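# Set the full drink can upright inside the bowl

## Task

Get the full drink can standing upright inside the bowl so that it stays there by itself, not propped by the hand; then open the hand and pull the arm away from it.

## Robot and tools

Robot: one six-joint arm carrying a five-finger right hand. Joint ranges (rad), base to gripper: shoulder pan -3.142 to 3.142, shoulder lift -6.283 to 6.283, elbow 0.000 to 3.142, wrists 1-3 each -6.283 to 6.283. The base may sit tilted on the table. Cameras: cam_high, cam_low, cam_wrist, each 504x504, returned in that order. One reference image of the hand is available through show_instructions.

Scene frame: origin on the table surface under the arm base, +z up, +y to the left when facing along +x. Results print the hand point position (end_effector_position, metres) and orientation (end_effector_quat_wxyz), plus linear (m/s) and angular (rad/s) velocity. The printed position can be a bit off, worse at long reach.

Hand point: a spot fixed to the palm, 0.05 m in front of it, where the index pad and thumb tip meet in a pinch. Its own axes: +z runs along the straightened fingers, +y points out of the palm, +x runs across the palm toward the little finger. Straight fingers extend 0.06-0.07 m past the point along +z. Across the palm the hand spans 0.08 m on the little-finger side; on the thumb side 0.02 m with the thumb turned in front of the palm, up to 0.09 m otherwise. A wrist bracket on the little-finger side sits 0.03 m beyond the point along +y and 0.11 m across; it can collide with things.

execute_actions(actions): a list of actions run in sequence. Each action is a list of up to 15 rows; each row lasts one control step (1/30 s), and if fewer than 15 are given the last row repeats to fill the 0.5 s action. An empty list just returns the current state and images. A row has 14 numbers, each in [-1, 1]: dx, dy, dz, rx, ry, rz, little, ring, middle, index, thumb_bend, thumb_turn, force_limit, speed. The first six are an offset, not a pose: they are expressed in the hand point's own axes and measured from the hand point's measured pose when that action began (for a call's first action, the last pose reported in this scene). Every row refers back to that same start, not to the row before it. Scale: 1.0 equals 0.6 m or 180 degrees; rx, ry, rz form a single rotation vector. Each step the commanded pose is clipped to within 100 mm and 16 degrees of the measured one, so large offsets need several actions; position wins over orientation when both cannot be met. The six hand numbers are absolute targets: -1 open/straight, +1 fully curled; thumb_turn -1 beside the palm, +1 opposite the fingers. force_limit maps linearly from about 0 N (-1) to 10 N (+1) at the fingertip, 15 N for the two thumb motors; it only stops closing motion. speed maps from nearly 0 (-1) to full (+1); full speed covers a finger's travel in 0.6 s. Arm motion trails commands by about 0.17 s.

move(target, speed, stop_force, blocking): target is one 14-number row as above, its offsets taken from the pose in the latest result that showed one; the hand numbers are sent at the start. The hand point follows a straight path over 0.5 to 10 s (cut off at 10 s), rotating the short way. speed is in m/s, 0.002 to 0.5, default 0.25; turning is capped at twice that value in rad/s. The path ignores obstacles and the hand may lag or overshoot speed, especially near full reach. stop_force (N, 9 to 40, not allowed in the first 0.2 s) ends the path when the wrist sensor sees that much extra push against the travel direction for two steps; the hand backs off two steps and holds. Use it only with very low speed and no rotation; leave it out when moving away from something being pressed. blocking=false returns after 0.5 s while motion continues; check with wait(0), and no new rows or moves are accepted until the move is shown ended (or stop is called); it cannot be combined with stop_force. The result adds a move: line giving the ending (done, off_target, moving, held, fault, contact), the limits that acted (paced = pose clipped; held = some steps blocked, after which the arm may surge) and the distance from target.

wait(seconds): 0 to 10, holds the last command. stop(): brakes a running move, which needs some room. zoom_image(camera, region): region [x0, y0, x1, y1] in pixels, at most 504x504. finished_scene(scene): ends the scene with the given number; irreversible, so only call it once the can stands in the bowl unaided and the hand is clear.

Gripping: turn the thumb fully in front (thumb_turn near +1) before reaching the object; the whole hand can then wrap objects 0.035-0.08 m wide, which lie across the palm on the wrist side of the hand point. Pinch is roughly index +0.22, thumb_bend +0.75, thumb_turn +0.57. A motor moves only when its target changes by 0.01 or more, then locks at its target or when closing load hits force_limit. Repeat the same numbers to keep a grip; to grip harder, raise force_limit and send a target further closed than hand_measured; to release, send targets more open. For a soft grip close at speed -0.9 or lower.

Result lines: hand_measured, hand_stopped_by (moving, target, force, stalled, fault) and hand_load_n (fingertip load, positive pushing open) each list six values in row order; loads near zero mean the grip is lost. Hand target is the pose the controller now aims at. A pose unreachable line means the clearance check altered or blocked the command. Wrist force and torque are in end-effector axes, with offsets up to about 4 N, noise, and saturation near 50 N; a press shows as force pointing back into the arm. Joint torques are noisy and offset.

Avoid: the arm is stiff, so driving even slightly into a firm surface can trigger a fault; a joint torque over its limit (pan, lift, elbow 138 N m; wrists 25.7 N m, held weight included) or any outside force of 150 N halts the arm for 10 s and drops the rest of the call. Holding loads heats motors (warning at 70 °C, brake stop at 85 °C). Do not knock, drop or push anything off the table, and avoid slams or hard shoves. Loose objects may occasionally get a small push from outside.

Each tool is called as a command line: name --argument value for each argument, lists and objects as JSON in quotes; but a table of rows of numbers goes row by row, as --pt "numbers of a row", without its own name.

Reference images:

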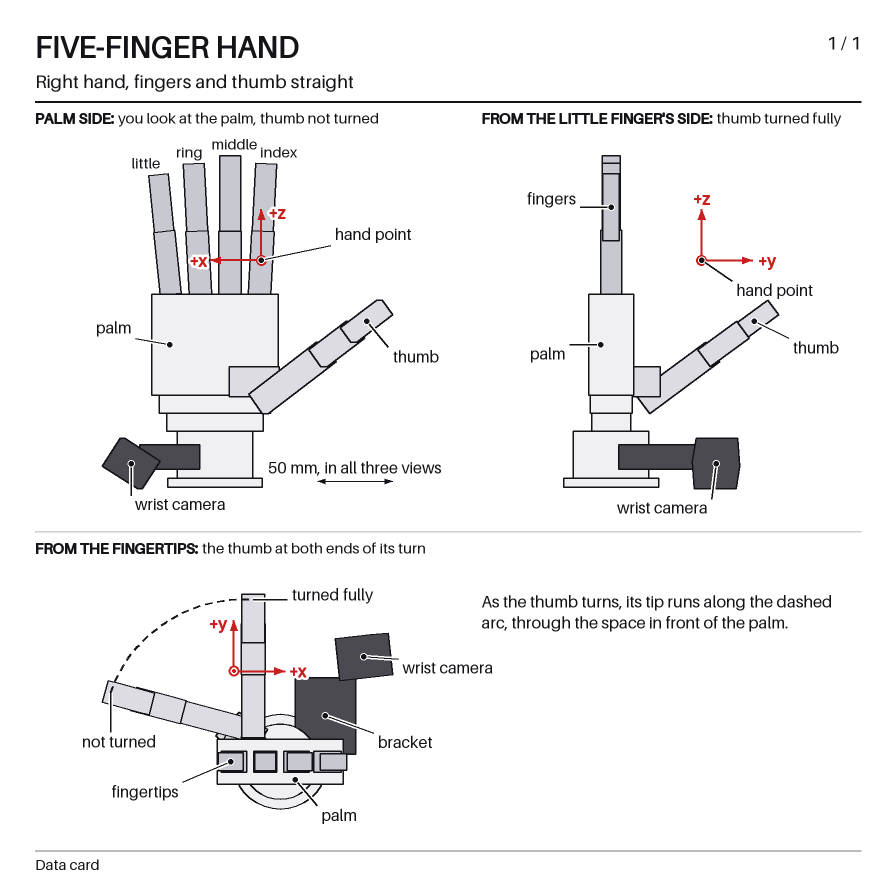

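## Session

execute_actions --actions '[]'

Scene clock: 0.00 s.
end_effector_position=(+0.8671, -0.1710, +0.3599) hand_measured=(-1.000, -1.000, -1.000, -1.000, -1.000, -1.000) hand_load_n=(+0.0, +0.0, +0.0, +0.0, +0.0, +0.0) hand_stopped_by=(target, target, target, target, target, target) hand_force_limit=0.00 hand_speed=-0.80 end_effector_quat_wxyz=(-0.066, +0.648, +0.421, +0.631) end_effector_velocity=(-0.000, +0.001, -0.001) end_effector_angular_velocity=(+0.000, +0.002, +0.001)
Joint positions: [-0.025 -1.095  1.035  0.574  1.132 -0.049]
Joint velocities: [-0.     0.001 -0.     0.001  0.     0.   ]
Joint torques (N m, as the arm reports them, + toward a larger angle): no reading
Motor temperatures (°C, as the motors report them): [28 25 25 36 32 30]
Wrist force (N, on the end effector, along its own x y z axes, offset not removed): no reading
Wrist torque (N m, same axes, about the end effector's origin, offset not removed): no reading
Hand target: +0.867, -0.171, +0.360; -0.066, +0.648, +0.421, +0.631

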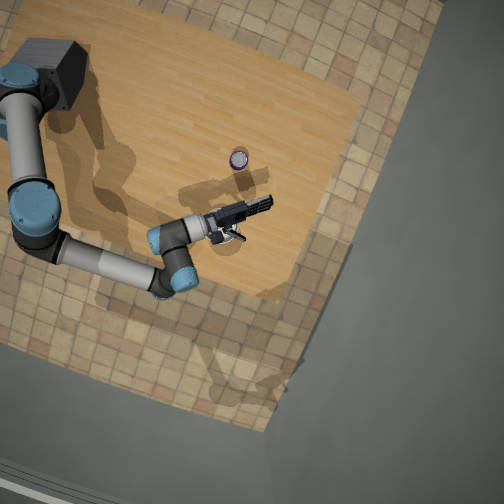

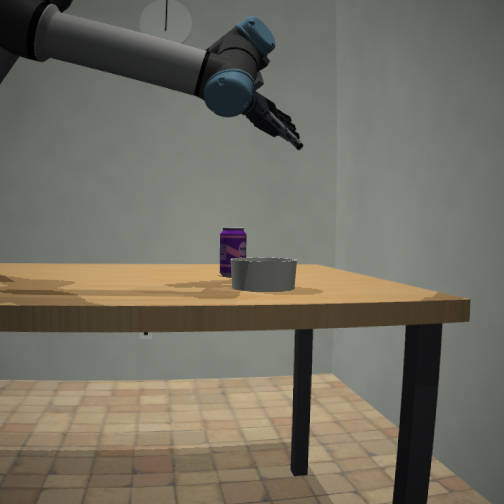

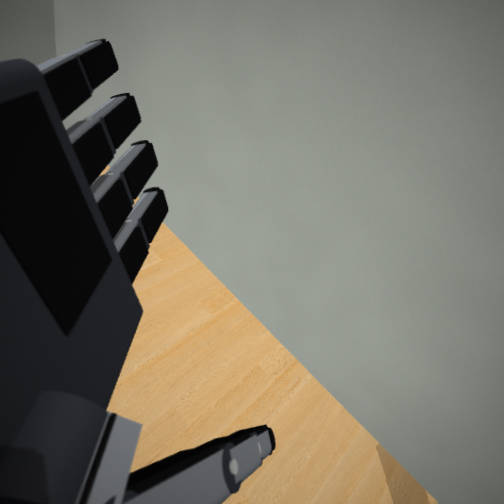

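move --target '[0.072,-0.424,0.294,-0.2266,0.008,0.165,-1,-1,-1,-1,-1,1,0,1]'

Scene clock: 20.23 s.
end_effector_position=(+0.8346, +0.1194, +0.2504) hand_measured=(-1.000, -1.000, -1.000, -1.000, -1.000, +1.000) hand_load_n=(+0.0, +0.0, +0.0, +0.0, +0.0, +0.0) hand_stopped_by=(target, target, target, target, target, target) hand_force_limit=0.00 hand_speed=1.00 end_effector_quat_wxyz=(-0.000, +0.707, +0.000, +0.707) end_effector_velocity=(+0.001, +0.002, -0.001) end_effector_angular_velocity=(+0.003, -0.000, -0.010)
Joint positions: [ 0.31  -0.699  1.541 -1.033  1.682  0.667]
Joint velocities: [ 0.003  0.011 -0.008 -0.01   0.01   0.001]
Joint torques (N m, as the arm reports them, + toward a larger angle): [ 45.49 -22.76 -19.08  -3.02   1.13   2.56]
Motor temperatures (°C, as the motors report them): [28 25 25 36 32 30]
Wrist force (N, on the end effector, along its own x y z axes, offset not removed): [-2.8 1.3 3.6]
Wrist torque (N m, same axes, about the end effector's origin, offset not removed): [-0.15 0.61 -0.09]
Hand target: +0.835, +0.120, +0.250; +0.000, +0.707, -0.000, +0.707
Off the commanded pose: 0.001 m, 0 deg.
move: done

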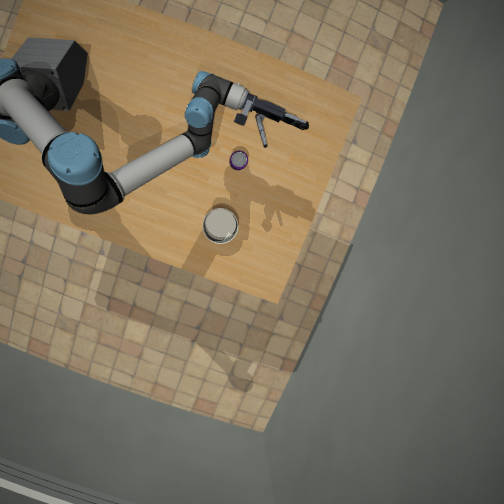

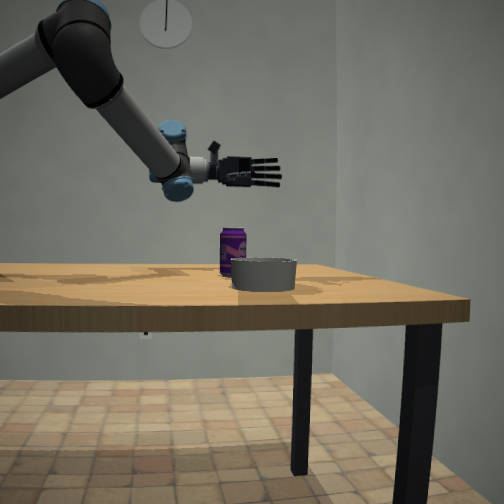

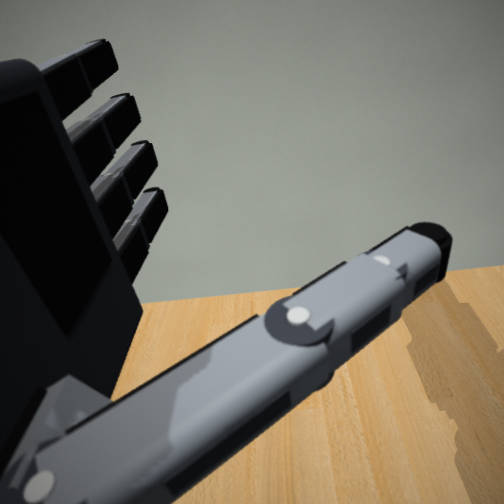

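move --target '[-0.3,0,-0.04,0,0,0,-1,-1,-1,-1,-1,1,0,1]'

Scene clock: 25.53 s.
end_effector_position=(+0.8107, +0.1194, +0.0709) hand_measured=(-1.000, -1.000, -1.000, -1.000, -1.000, +1.000) hand_load_n=(+0.0, +0.0, +0.0, +0.0, +0.0, +0.0) hand_stopped_by=(target, target, target, target, target, target) hand_force_limit=0.00 hand_speed=1.00 end_effector_quat_wxyz=(-0.000, +0.707, +0.000, +0.707) end_effector_velocity=(+0.001, -0.000, -0.002) end_effector_angular_velocity=(-0.000, -0.003, -0.002)
Joint positions: [ 0.074 -0.518  1.6   -1.273  1.451  0.712]
Joint velocities: [-0.003  0.003 -0.003 -0.004 -0.004  0.001]
Joint torques (N m, as the arm reports them, + toward a larger angle): [ 27.23 -24.14  -9.74  -2.52  -3.75   2.7 ]
Motor temperatures (°C, as the motors report them): [28 25 25 36 32 30]
Wrist force (N, on the end effector, along its own x y z axes, offset not removed): [0.4 -0.3 1.7]
Wrist torque (N m, same axes, about the end effector's origin, offset not removed): [-0.15 -0.06 -0.19]
Hand target: +0.811, +0.119, +0.071; -0.000, +0.707, +0.000, +0.707
Off the commanded pose: 0.000 m, 0 deg.
move: done

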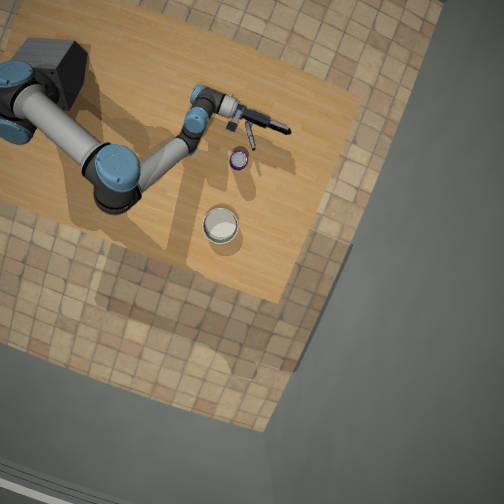

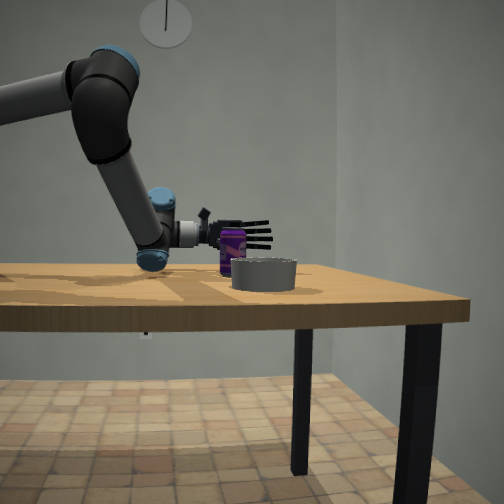

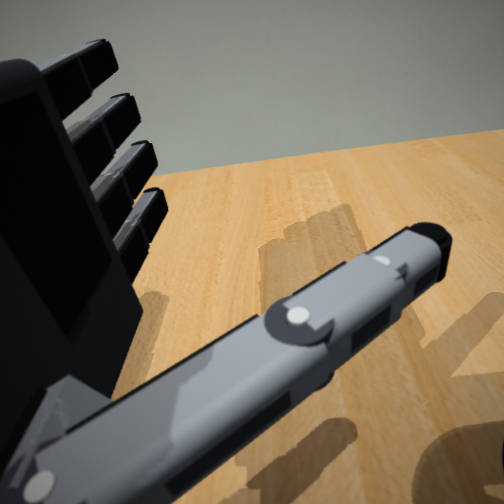

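move --target '[0,0,-0.32,0,0,0,-1,-1,-1,-1,-1,1,0,1]'

move --target '[0,0.205,0,0,0,0,-1,-1,-1,-1,-1,1,0,1]'

Scene clock: 34.53 s.
end_effector_position=(+0.6189, +0.1191, +0.0710) hand_measured=(-1.000, -1.000, -1.000, -1.000, -1.000, +1.000) hand_load_n=(+0.0, +0.0, +0.0, +0.0, +0.0, +0.0) hand_stopped_by=(target, target, target, target, target, target) hand_force_limit=0.00 hand_speed=1.00 end_effector_quat_wxyz=(-0.000, +0.707, +0.000, +0.707) end_effector_velocity=(-0.003, +0.001, -0.000) end_effector_angular_velocity=(+0.000, -0.001, +0.001)
Joint positions: [ 0.014 -0.545  2.127 -1.774  1.392  0.723]
Joint velocities: [-0.002  0.004  0.006 -0.009 -0.003  0.   ]
Joint torques (N m, as the arm reports them, + toward a larger angle): [ 23.19 -17.64   9.71  -2.71  -3.9    2.52]
Motor temperatures (°C, as the motors report them): [28 25 25 36 32 30]
Wrist force (N, on the end effector, along its own x y z axes, offset not removed): [1.4 2.0 2.2]
Wrist torque (N m, same axes, about the end effector's origin, offset not removed): [0.14 -0.20 0.03]
Hand target: +0.619, +0.119, +0.071; -0.000, +0.707, +0.000, +0.707
Off the commanded pose: 0.000 m, 0 deg.
move: done

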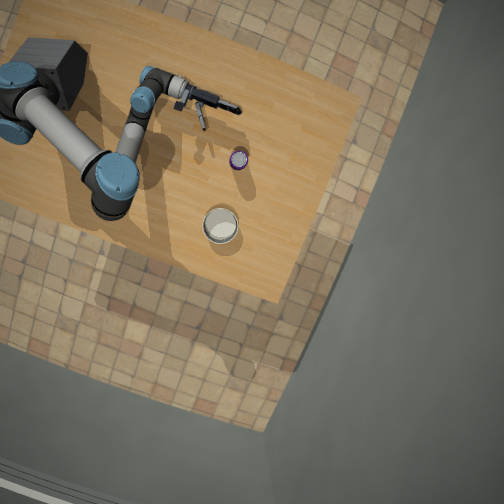

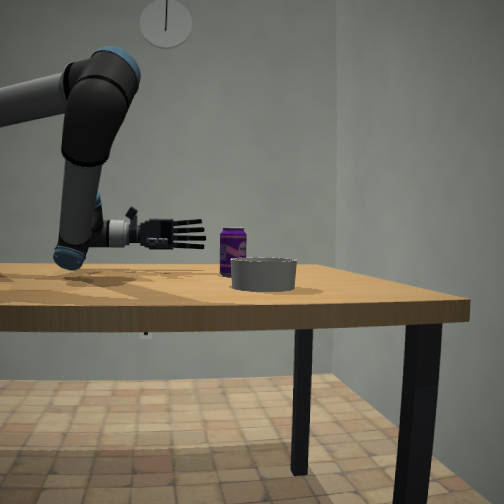

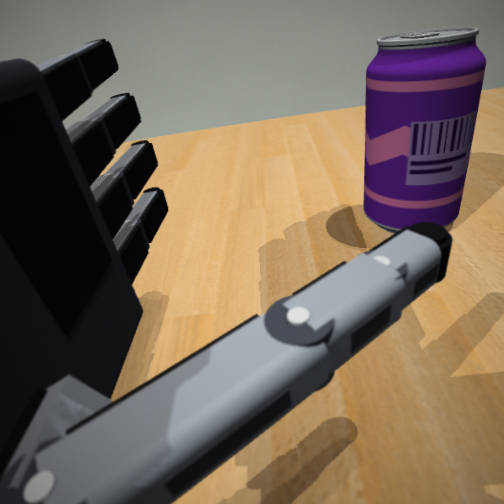

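Scene clock: 35.73 s.
end_effector_position=(+0.6190, -0.0035, +0.0710) hand_measured=(-1.000, -1.000, -1.000, -1.000, -1.000, +1.000) hand_load_n=(+0.0, +0.0, +0.0, +0.0, +0.0, +0.0) hand_stopped_by=(target, target, target, target, target, target) hand_force_limit=0.00 hand_speed=1.00 end_effector_quat_wxyz=(-0.000, +0.707, +0.000, +0.707) end_effector_velocity=(-0.000, -0.002, -0.000) end_effector_angular_velocity=(+0.000, -0.000, +0.002)
Joint positions: [-0.204 -0.82   2.278 -1.664  1.179  0.769]
Joint velocities: [-0.005 -0.006  0.002  0.004 -0.007  0.001]
Joint torques (N m, as the arm reports them, + toward a larger angle): [ 18.77 -33.49  13.02   1.84  -3.76   2.43]
Motor temperatures (°C, as the motors report them): [28 25 25 36 32 30]
Wrist force (N, on the end effector, along its own x y z axes, offset not removed): [1.1 2.5 -0.2]
Wrist torque (N m, same axes, about the end effector's origin, offset not removed): [0.24 0.03 0.14]
Hand target: +0.619, -0.004, +0.071; -0.000, +0.707, +0.000, +0.707
Off the commanded pose: 0.000 m, 0 deg.
move: done

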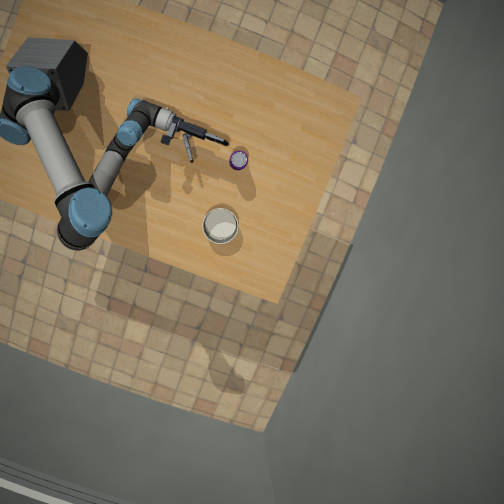

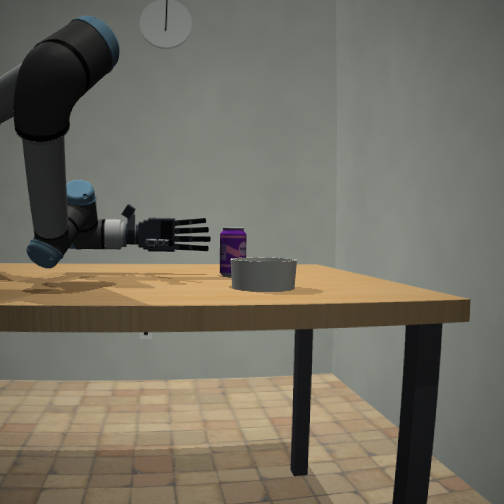

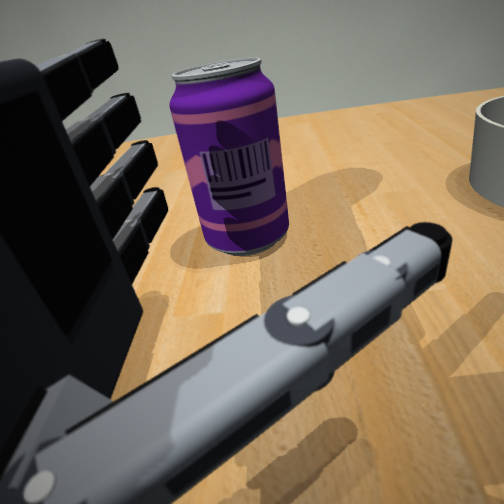

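move --target '[0,0,0.23,0,0,0,-1,-1,-1,-1,-1,1,0,1]' --speed 0.1

Scene clock: 38.83 s.
end_effector_position=(+0.7567, -0.0033, +0.0709) hand_measured=(-1.000, -1.000, -1.000, -1.000, -1.000, +1.000) hand_load_n=(+0.0, +0.0, +0.0, +0.0, +0.0, +0.0) hand_stopped_by=(target, target, target, target, target, target) hand_force_limit=0.00 hand_speed=1.00 end_effector_quat_wxyz=(-0.000, +0.707, +0.000, +0.707) end_effector_velocity=(+0.003, -0.001, +0.000) end_effector_angular_velocity=(-0.001, -0.001, -0.001)
Joint positions: [-0.096 -0.779  1.89  -1.309  1.284  0.746]
Joint velocities: [ 0.002  0.002 -0.008  0.005  0.002 -0.001]
Joint torques (N m, as the arm reports them, + toward a larger angle): [ 41.22 -23.21 -10.54   1.76   1.45  -3.04]
Motor temperatures (°C, as the motors report them): [28 25 25 36 32 30]
Wrist force (N, on the end effector, along its own x y z axes, offset not removed): [-2.1 -0.7 -1.5]
Wrist torque (N m, same axes, about the end effector's origin, offset not removed): [0.11 0.43 -0.17]
Hand target: +0.757, -0.003, +0.071; -0.000, +0.708, +0.000, +0.707
Off the commanded pose: 0.000 m, 0 deg.
move: done

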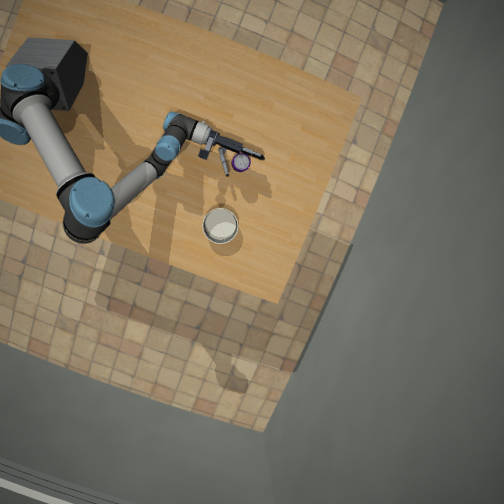

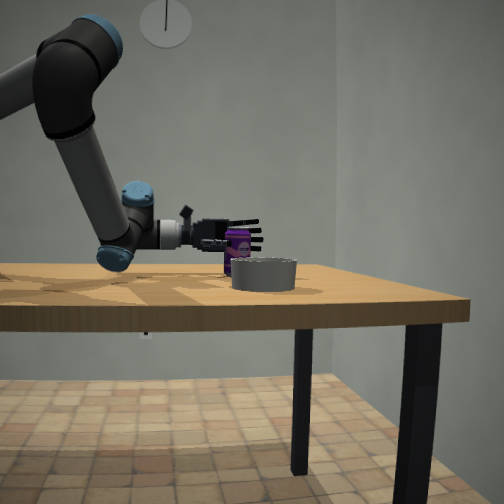

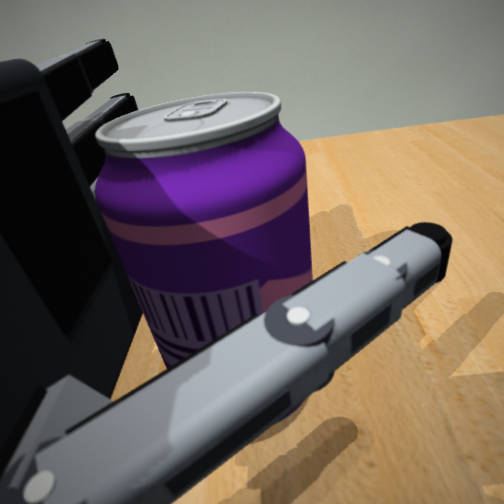

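Close the hand gently.

execute_actions --actions '[[[0,0,0,0,0,0,1,1,1,1,1,1,0,-0.7]],[[0,0,0,0,0,0,1,1,1,1,1,1,0,-0.7]],[[0,0,0,0,0,0,1,1,1,1,1,1,0,-0.7]],[[0,0,0,0,0,0,1,1,1,1,1,1,0,-0.7]],[[0,0,0,0,0,0,1,1,1,1,1,1,0,-0.7]],[[0,0,0,0,0,0,1,1,1,1,1,1,0,-0.7]],[[0,0,0,0,0,0,1,1,1,1,1,1,0,-0.7]],[[0,0,0,0,0,0,1,1,1,1,1,1,0,-0.7]]]'

Scene clock: 46.13 s.
end_effector_position=(+0.7567, -0.0032, +0.0709) hand_measured=(+0.948, -0.070, -0.136, -0.154, -0.470, +1.000) hand_load_n=(+0.0, +5.5, +3.5, +3.0, +10.5, +1.0) hand_stopped_by=(moving, force, force, force, force, target) hand_force_limit=0.00 hand_speed=-0.70 end_effector_quat_wxyz=(-0.000, +0.707, +0.000, +0.707) end_effector_velocity=(-0.000, +0.001, -0.000) end_effector_angular_velocity=(+0.000, +0.000, +0.001)
Joint positions: [-0.096 -0.779  1.89  -1.309  1.284  0.746]
Joint velocities: [ 0.     0.002 -0.    -0.001 -0.    -0.   ]
Joint torques (N m, as the arm reports them, + toward a larger angle): [ 26.75 -36.23   3.16  -2.34  -1.91  -1.38]
Motor temperatures (°C, as the motors report them): [28 25 25 36 32 30]
Wrist force (N, on the end effector, along its own x y z axes, offset not removed): [2.3 -1.0 0.5]
Wrist torque (N m, same axes, about the end effector's origin, offset not removed): [-0.25 -0.14 0.06]
Hand target: +0.757, -0.003, +0.071; -0.000, +0.707, +0.000, +0.707
Off the commanded pose: 0.000 m, 0 deg.

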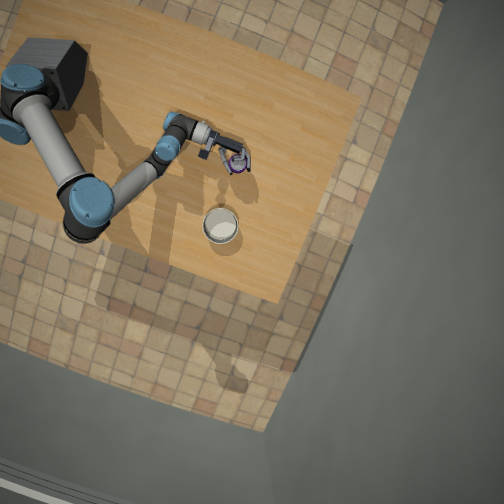

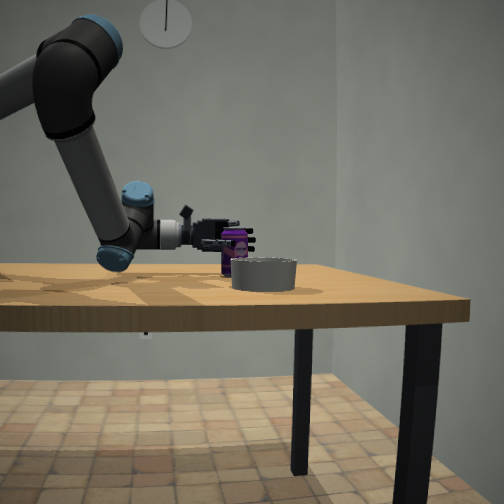

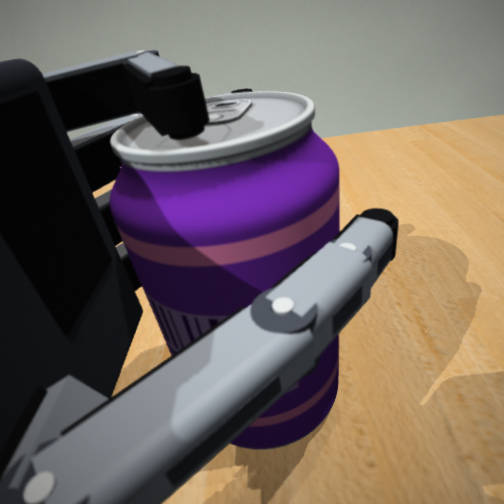

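move --target '[0.17,0,0,0,0,0,1,1,1,1,1,1,0,-0.7]' --speed 0.15

move --target '[0,0.39,0.03,0,0,0,1,1,1,1,1,1,0,-0.7]' --speed 0.15

Scene clock: 50.17 s.
end_effector_position=(+0.7567, -0.0033, +0.1724) hand_measured=(+1.000, -0.070, -0.136, -0.154, -0.470, +1.000) hand_load_n=(+0.0, +4.0, +3.5, +3.5, +10.5, +4.0) hand_stopped_by=(target, force, force, force, force, target) hand_force_limit=0.00 hand_speed=-0.70 end_effector_quat_wxyz=(-0.000, +0.707, +0.000, +0.707) end_effector_velocity=(+0.000, -0.002, +0.004) end_effector_angular_velocity=(-0.001, -0.002, -0.003)
Joint positions: [ 0.054 -0.927  1.923 -1.189  1.432  0.716]
Joint velocities: [ 0.005 -0.006 -0.     0.002  0.005 -0.001]
Joint torques (N m, as the arm reports them, + toward a larger angle): [ 41.52 -38.19  -0.25   0.49   0.09  -3.03]
Motor temperatures (°C, as the motors report them): [28 25 25 36 32 30]
Wrist force (N, on the end effector, along its own x y z axes, offset not removed): [-1.5 -0.9 3.0]
Wrist torque (N m, same axes, about the end effector's origin, offset not removed): [-0.39 -0.35 0.12]
Hand target: +0.757, -0.003, +0.173; -0.000, +0.707, +0.000, +0.707
Off the commanded pose: 0.000 m, 0 deg.
move: done

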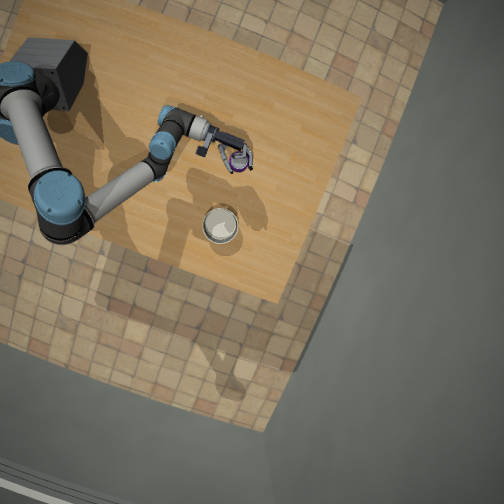

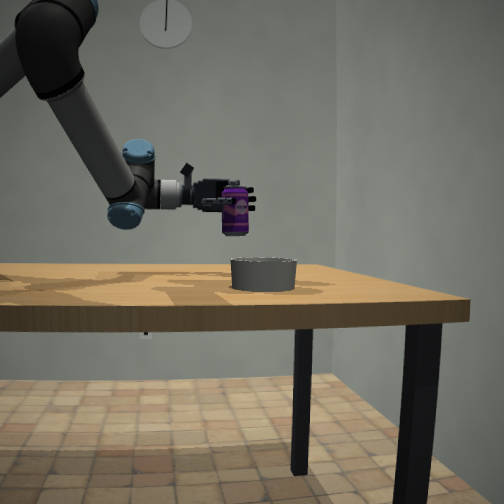

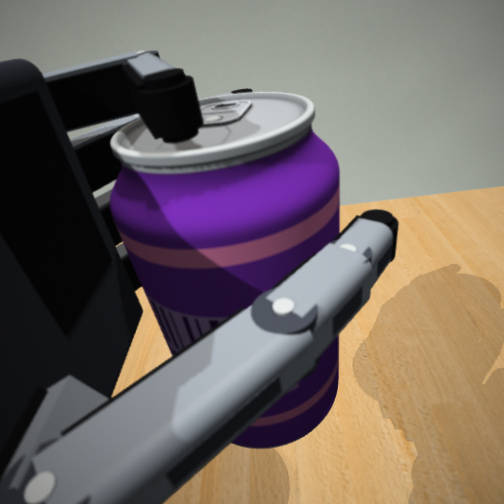

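Scene clock: 52.30 s.
end_effector_position=(+0.7750, -0.2367, +0.1723) hand_measured=(+1.000, -0.070, -0.136, -0.154, -0.470, +1.000) hand_load_n=(+0.0, +4.0, +3.5, +3.5, +10.5, +4.0) hand_stopped_by=(target, force, force, force, force, target) hand_force_limit=0.00 hand_speed=-0.70 end_effector_quat_wxyz=(-0.000, +0.707, +0.000, +0.707) end_effector_velocity=(+0.000, -0.003, -0.001) end_effector_angular_velocity=(+0.000, +0.001, +0.001)
Joint positions: [-0.252 -1.271  1.853 -0.793  1.131  0.78 ]
Joint velocities: [-0.005 -0.002 -0.004  0.008 -0.005  0.001]
Joint torques (N m, as the arm reports them, + toward a larger angle): [ 20.78 -43.54 -13.72   1.71  -4.55   2.3 ]
Motor temperatures (°C, as the motors report them): [28 25 25 36 32 30]
Wrist force (N, on the end effector, along its own x y z axes, offset not removed): [-3.6 0.8 1.2]
Wrist torque (N m, same axes, about the end effector's origin, offset not removed): [0.01 0.00 -0.18]
Hand target: +0.775, -0.237, +0.172; -0.000, +0.707, +0.000, +0.707
Off the commanded pose: 0.001 m, 0 deg.
move: done

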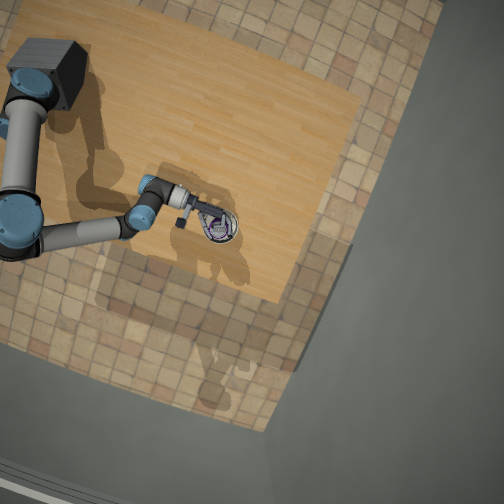

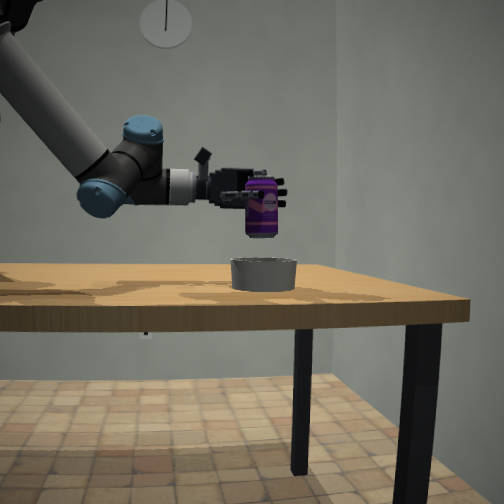

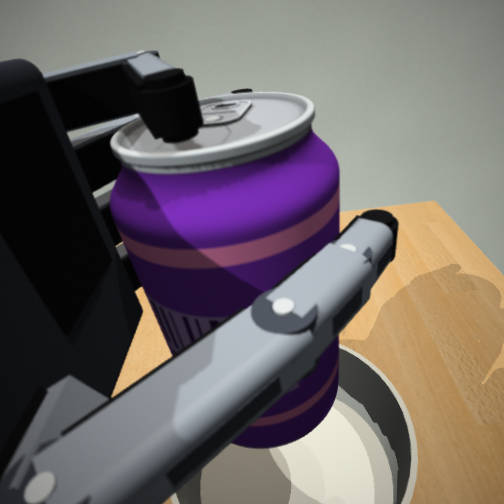

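Well centered. Lower with force stop.

move --target '[-0.155,0,0,0,0,0,1,1,1,1,1,1,0,-0.7]' --speed 0.05 --stop_force 10

Scene clock: 56.10 s.
end_effector_position=(+0.7750, -0.2367, +0.0797) hand_measured=(+1.000, -0.070, -0.136, -0.154, -0.470, +1.000) hand_load_n=(+0.0, +4.0, +3.5, +3.5, +10.5, +4.0) hand_stopped_by=(target, force, force, force, force, target) hand_force_limit=0.00 hand_speed=-0.70 end_effector_quat_wxyz=(-0.000, +0.707, +0.000, +0.707) end_effector_velocity=(+0.000, -0.000, -0.003) end_effector_angular_velocity=(-0.000, -0.000, -0.000)
Joint positions: [-0.369 -1.132  1.831 -0.923  1.017  0.808]
Joint velocities: [-0.003  0.005 -0.002 -0.004 -0.003  0.001]
Joint torques (N m, as the arm reports them, + toward a larger angle): [ 19.21 -28.92 -10.18  -2.59  -3.88   2.17]
Motor temperatures (°C, as the motors report them): [28 25 25 36 32 30]
Wrist force (N, on the end effector, along its own x y z axes, offset not removed): [-6.9 -0.6 0.5]
Wrist torque (N m, same axes, about the end effector's origin, offset not removed): [-0.11 0.76 -0.28]
Hand target: +0.775, -0.237, +0.079; -0.000, +0.707, +0.000, +0.707
Off the commanded pose: 0.000 m, 0 deg.
move: done

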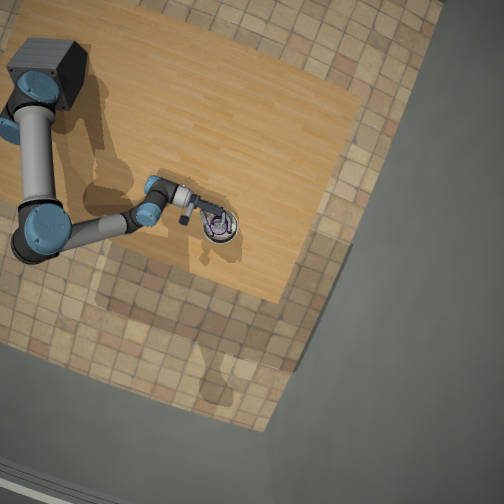

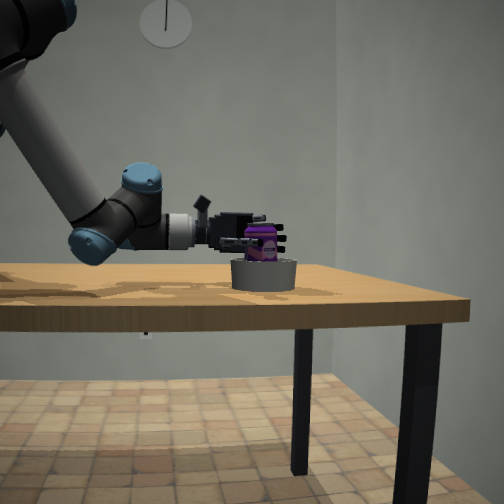

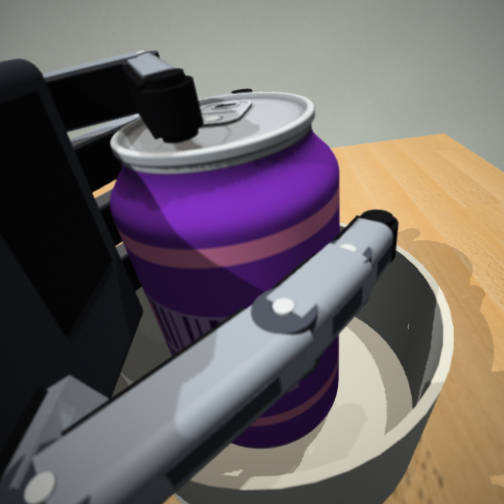

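Release, then back off and up.

execute_actions --actions '[[[0,0,0,0,0,0,-1,-1,-1,-1,-1,1,0,0]],[[0,0,0,0,0,0,-1,-1,-1,-1,-1,1,0,0]],[[0,0,0,0,0,0,-1,-1,-1,-1,-1,1,0,0]]]'

move --target '[0.25,0,-0.05,0,0,0,-1,-1,-1,-1,-1,1,0,0]' --speed 0.15

Scene clock: 59.50 s.
end_effector_position=(+0.7750, -0.2367, +0.0797) hand_measured=(-1.000, -1.000, -1.000, -1.000, -1.000, +1.000) hand_load_n=(+0.0, +0.0, +0.0, +0.0, +0.0, +0.0) hand_stopped_by=(target, target, target, target, target, target) hand_force_limit=0.00 hand_speed=0.00 end_effector_quat_wxyz=(-0.000, +0.707, +0.000, +0.707) end_effector_velocity=(+0.000, -0.001, +0.001) end_effector_angular_velocity=(-0.001, -0.001, -0.001)
Joint positions: [-0.369 -1.132  1.831 -0.923  1.017  0.809]
Joint velocities: [ 0.    -0.002  0.     0.    -0.     0.   ]
Joint torques (N m, as the arm reports them, + toward a larger angle): [ 33.75 -41.76  -0.41   1.82   0.97  -1.14]
Motor temperatures (°C, as the motors report them): [28 25 25 36 32 30]
Wrist force (N, on the end effector, along its own x y z axes, offset not removed): [3.8 -1.6 4.8]
Wrist torque (N m, same axes, about the end effector's origin, offset not removed): [-0.66 -0.65 -0.08]
Hand target: +0.775, -0.237, +0.080; -0.000, +0.707, +0.000, +0.707
Off the commanded pose: 0.000 m, 0 deg.

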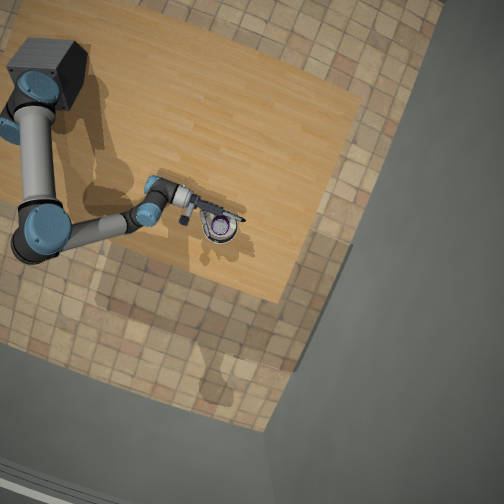

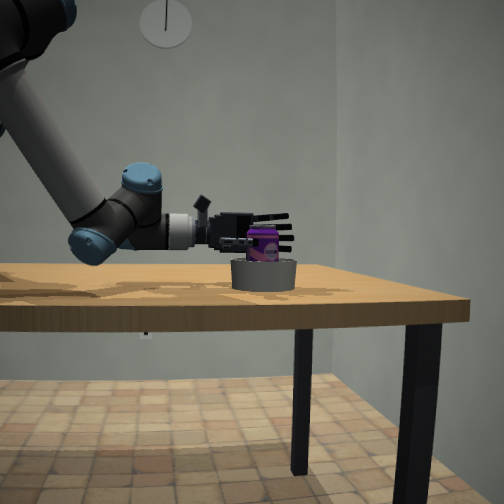

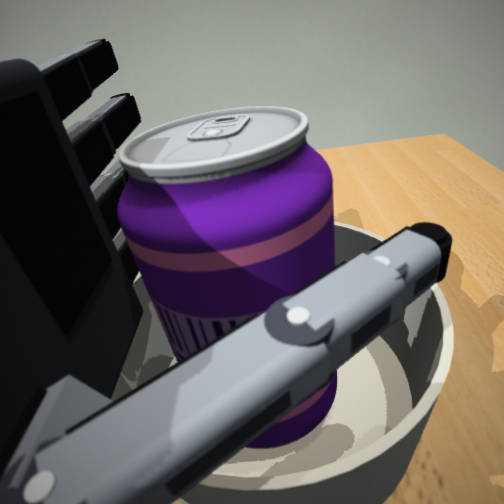

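Scene clock: 61.13 s.
end_effector_position=(+0.7450, -0.2368, +0.2292) hand_measured=(-1.000, -1.000, -1.000, -1.000, -1.000, +1.000) hand_load_n=(+0.0, +0.0, +0.0, +0.0, +0.0, +0.0) hand_stopped_by=(target, target, target, target, target, target) hand_force_limit=0.00 hand_speed=0.00 end_effector_quat_wxyz=(-0.000, +0.707, +0.000, +0.707) end_effector_velocity=(-0.001, +0.000, +0.002) end_effector_angular_velocity=(+0.000, +0.001, +0.001)
Joint positions: [-0.197 -1.401  1.932 -0.736  1.186  0.767]
Joint velocities: [ 0.003 -0.003  0.001  0.005  0.004 -0.001]
Joint torques (N m, as the arm reports them, + toward a larger angle): [ 30.36 -38.57  -1.46   1.71   1.2   -2.95]
Motor temperatures (°C, as the motors report them): [28 25 25 36 32 30]
Wrist force (N, on the end effector, along its own x y z axes, offset not removed): [1.6 -2.0 -1.1]
Wrist torque (N m, same axes, about the end effector's origin, offset not removed): [-0.45 -0.12 0.04]
Hand target: +0.745, -0.237, +0.230; -0.000, +0.707, +0.000, +0.707
Off the commanded pose: 0.000 m, 0 deg.
move: done

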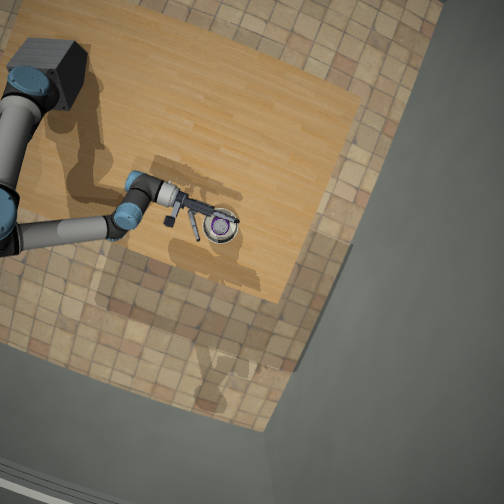

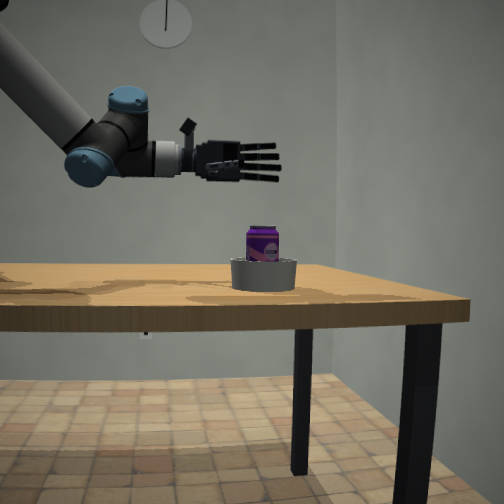

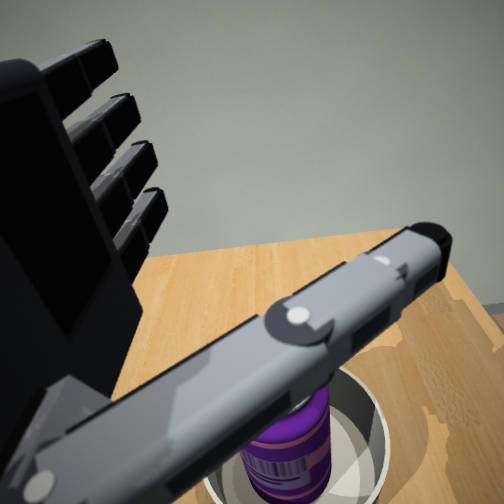

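finished_scene --scene 1

The scene is finished: the task was done.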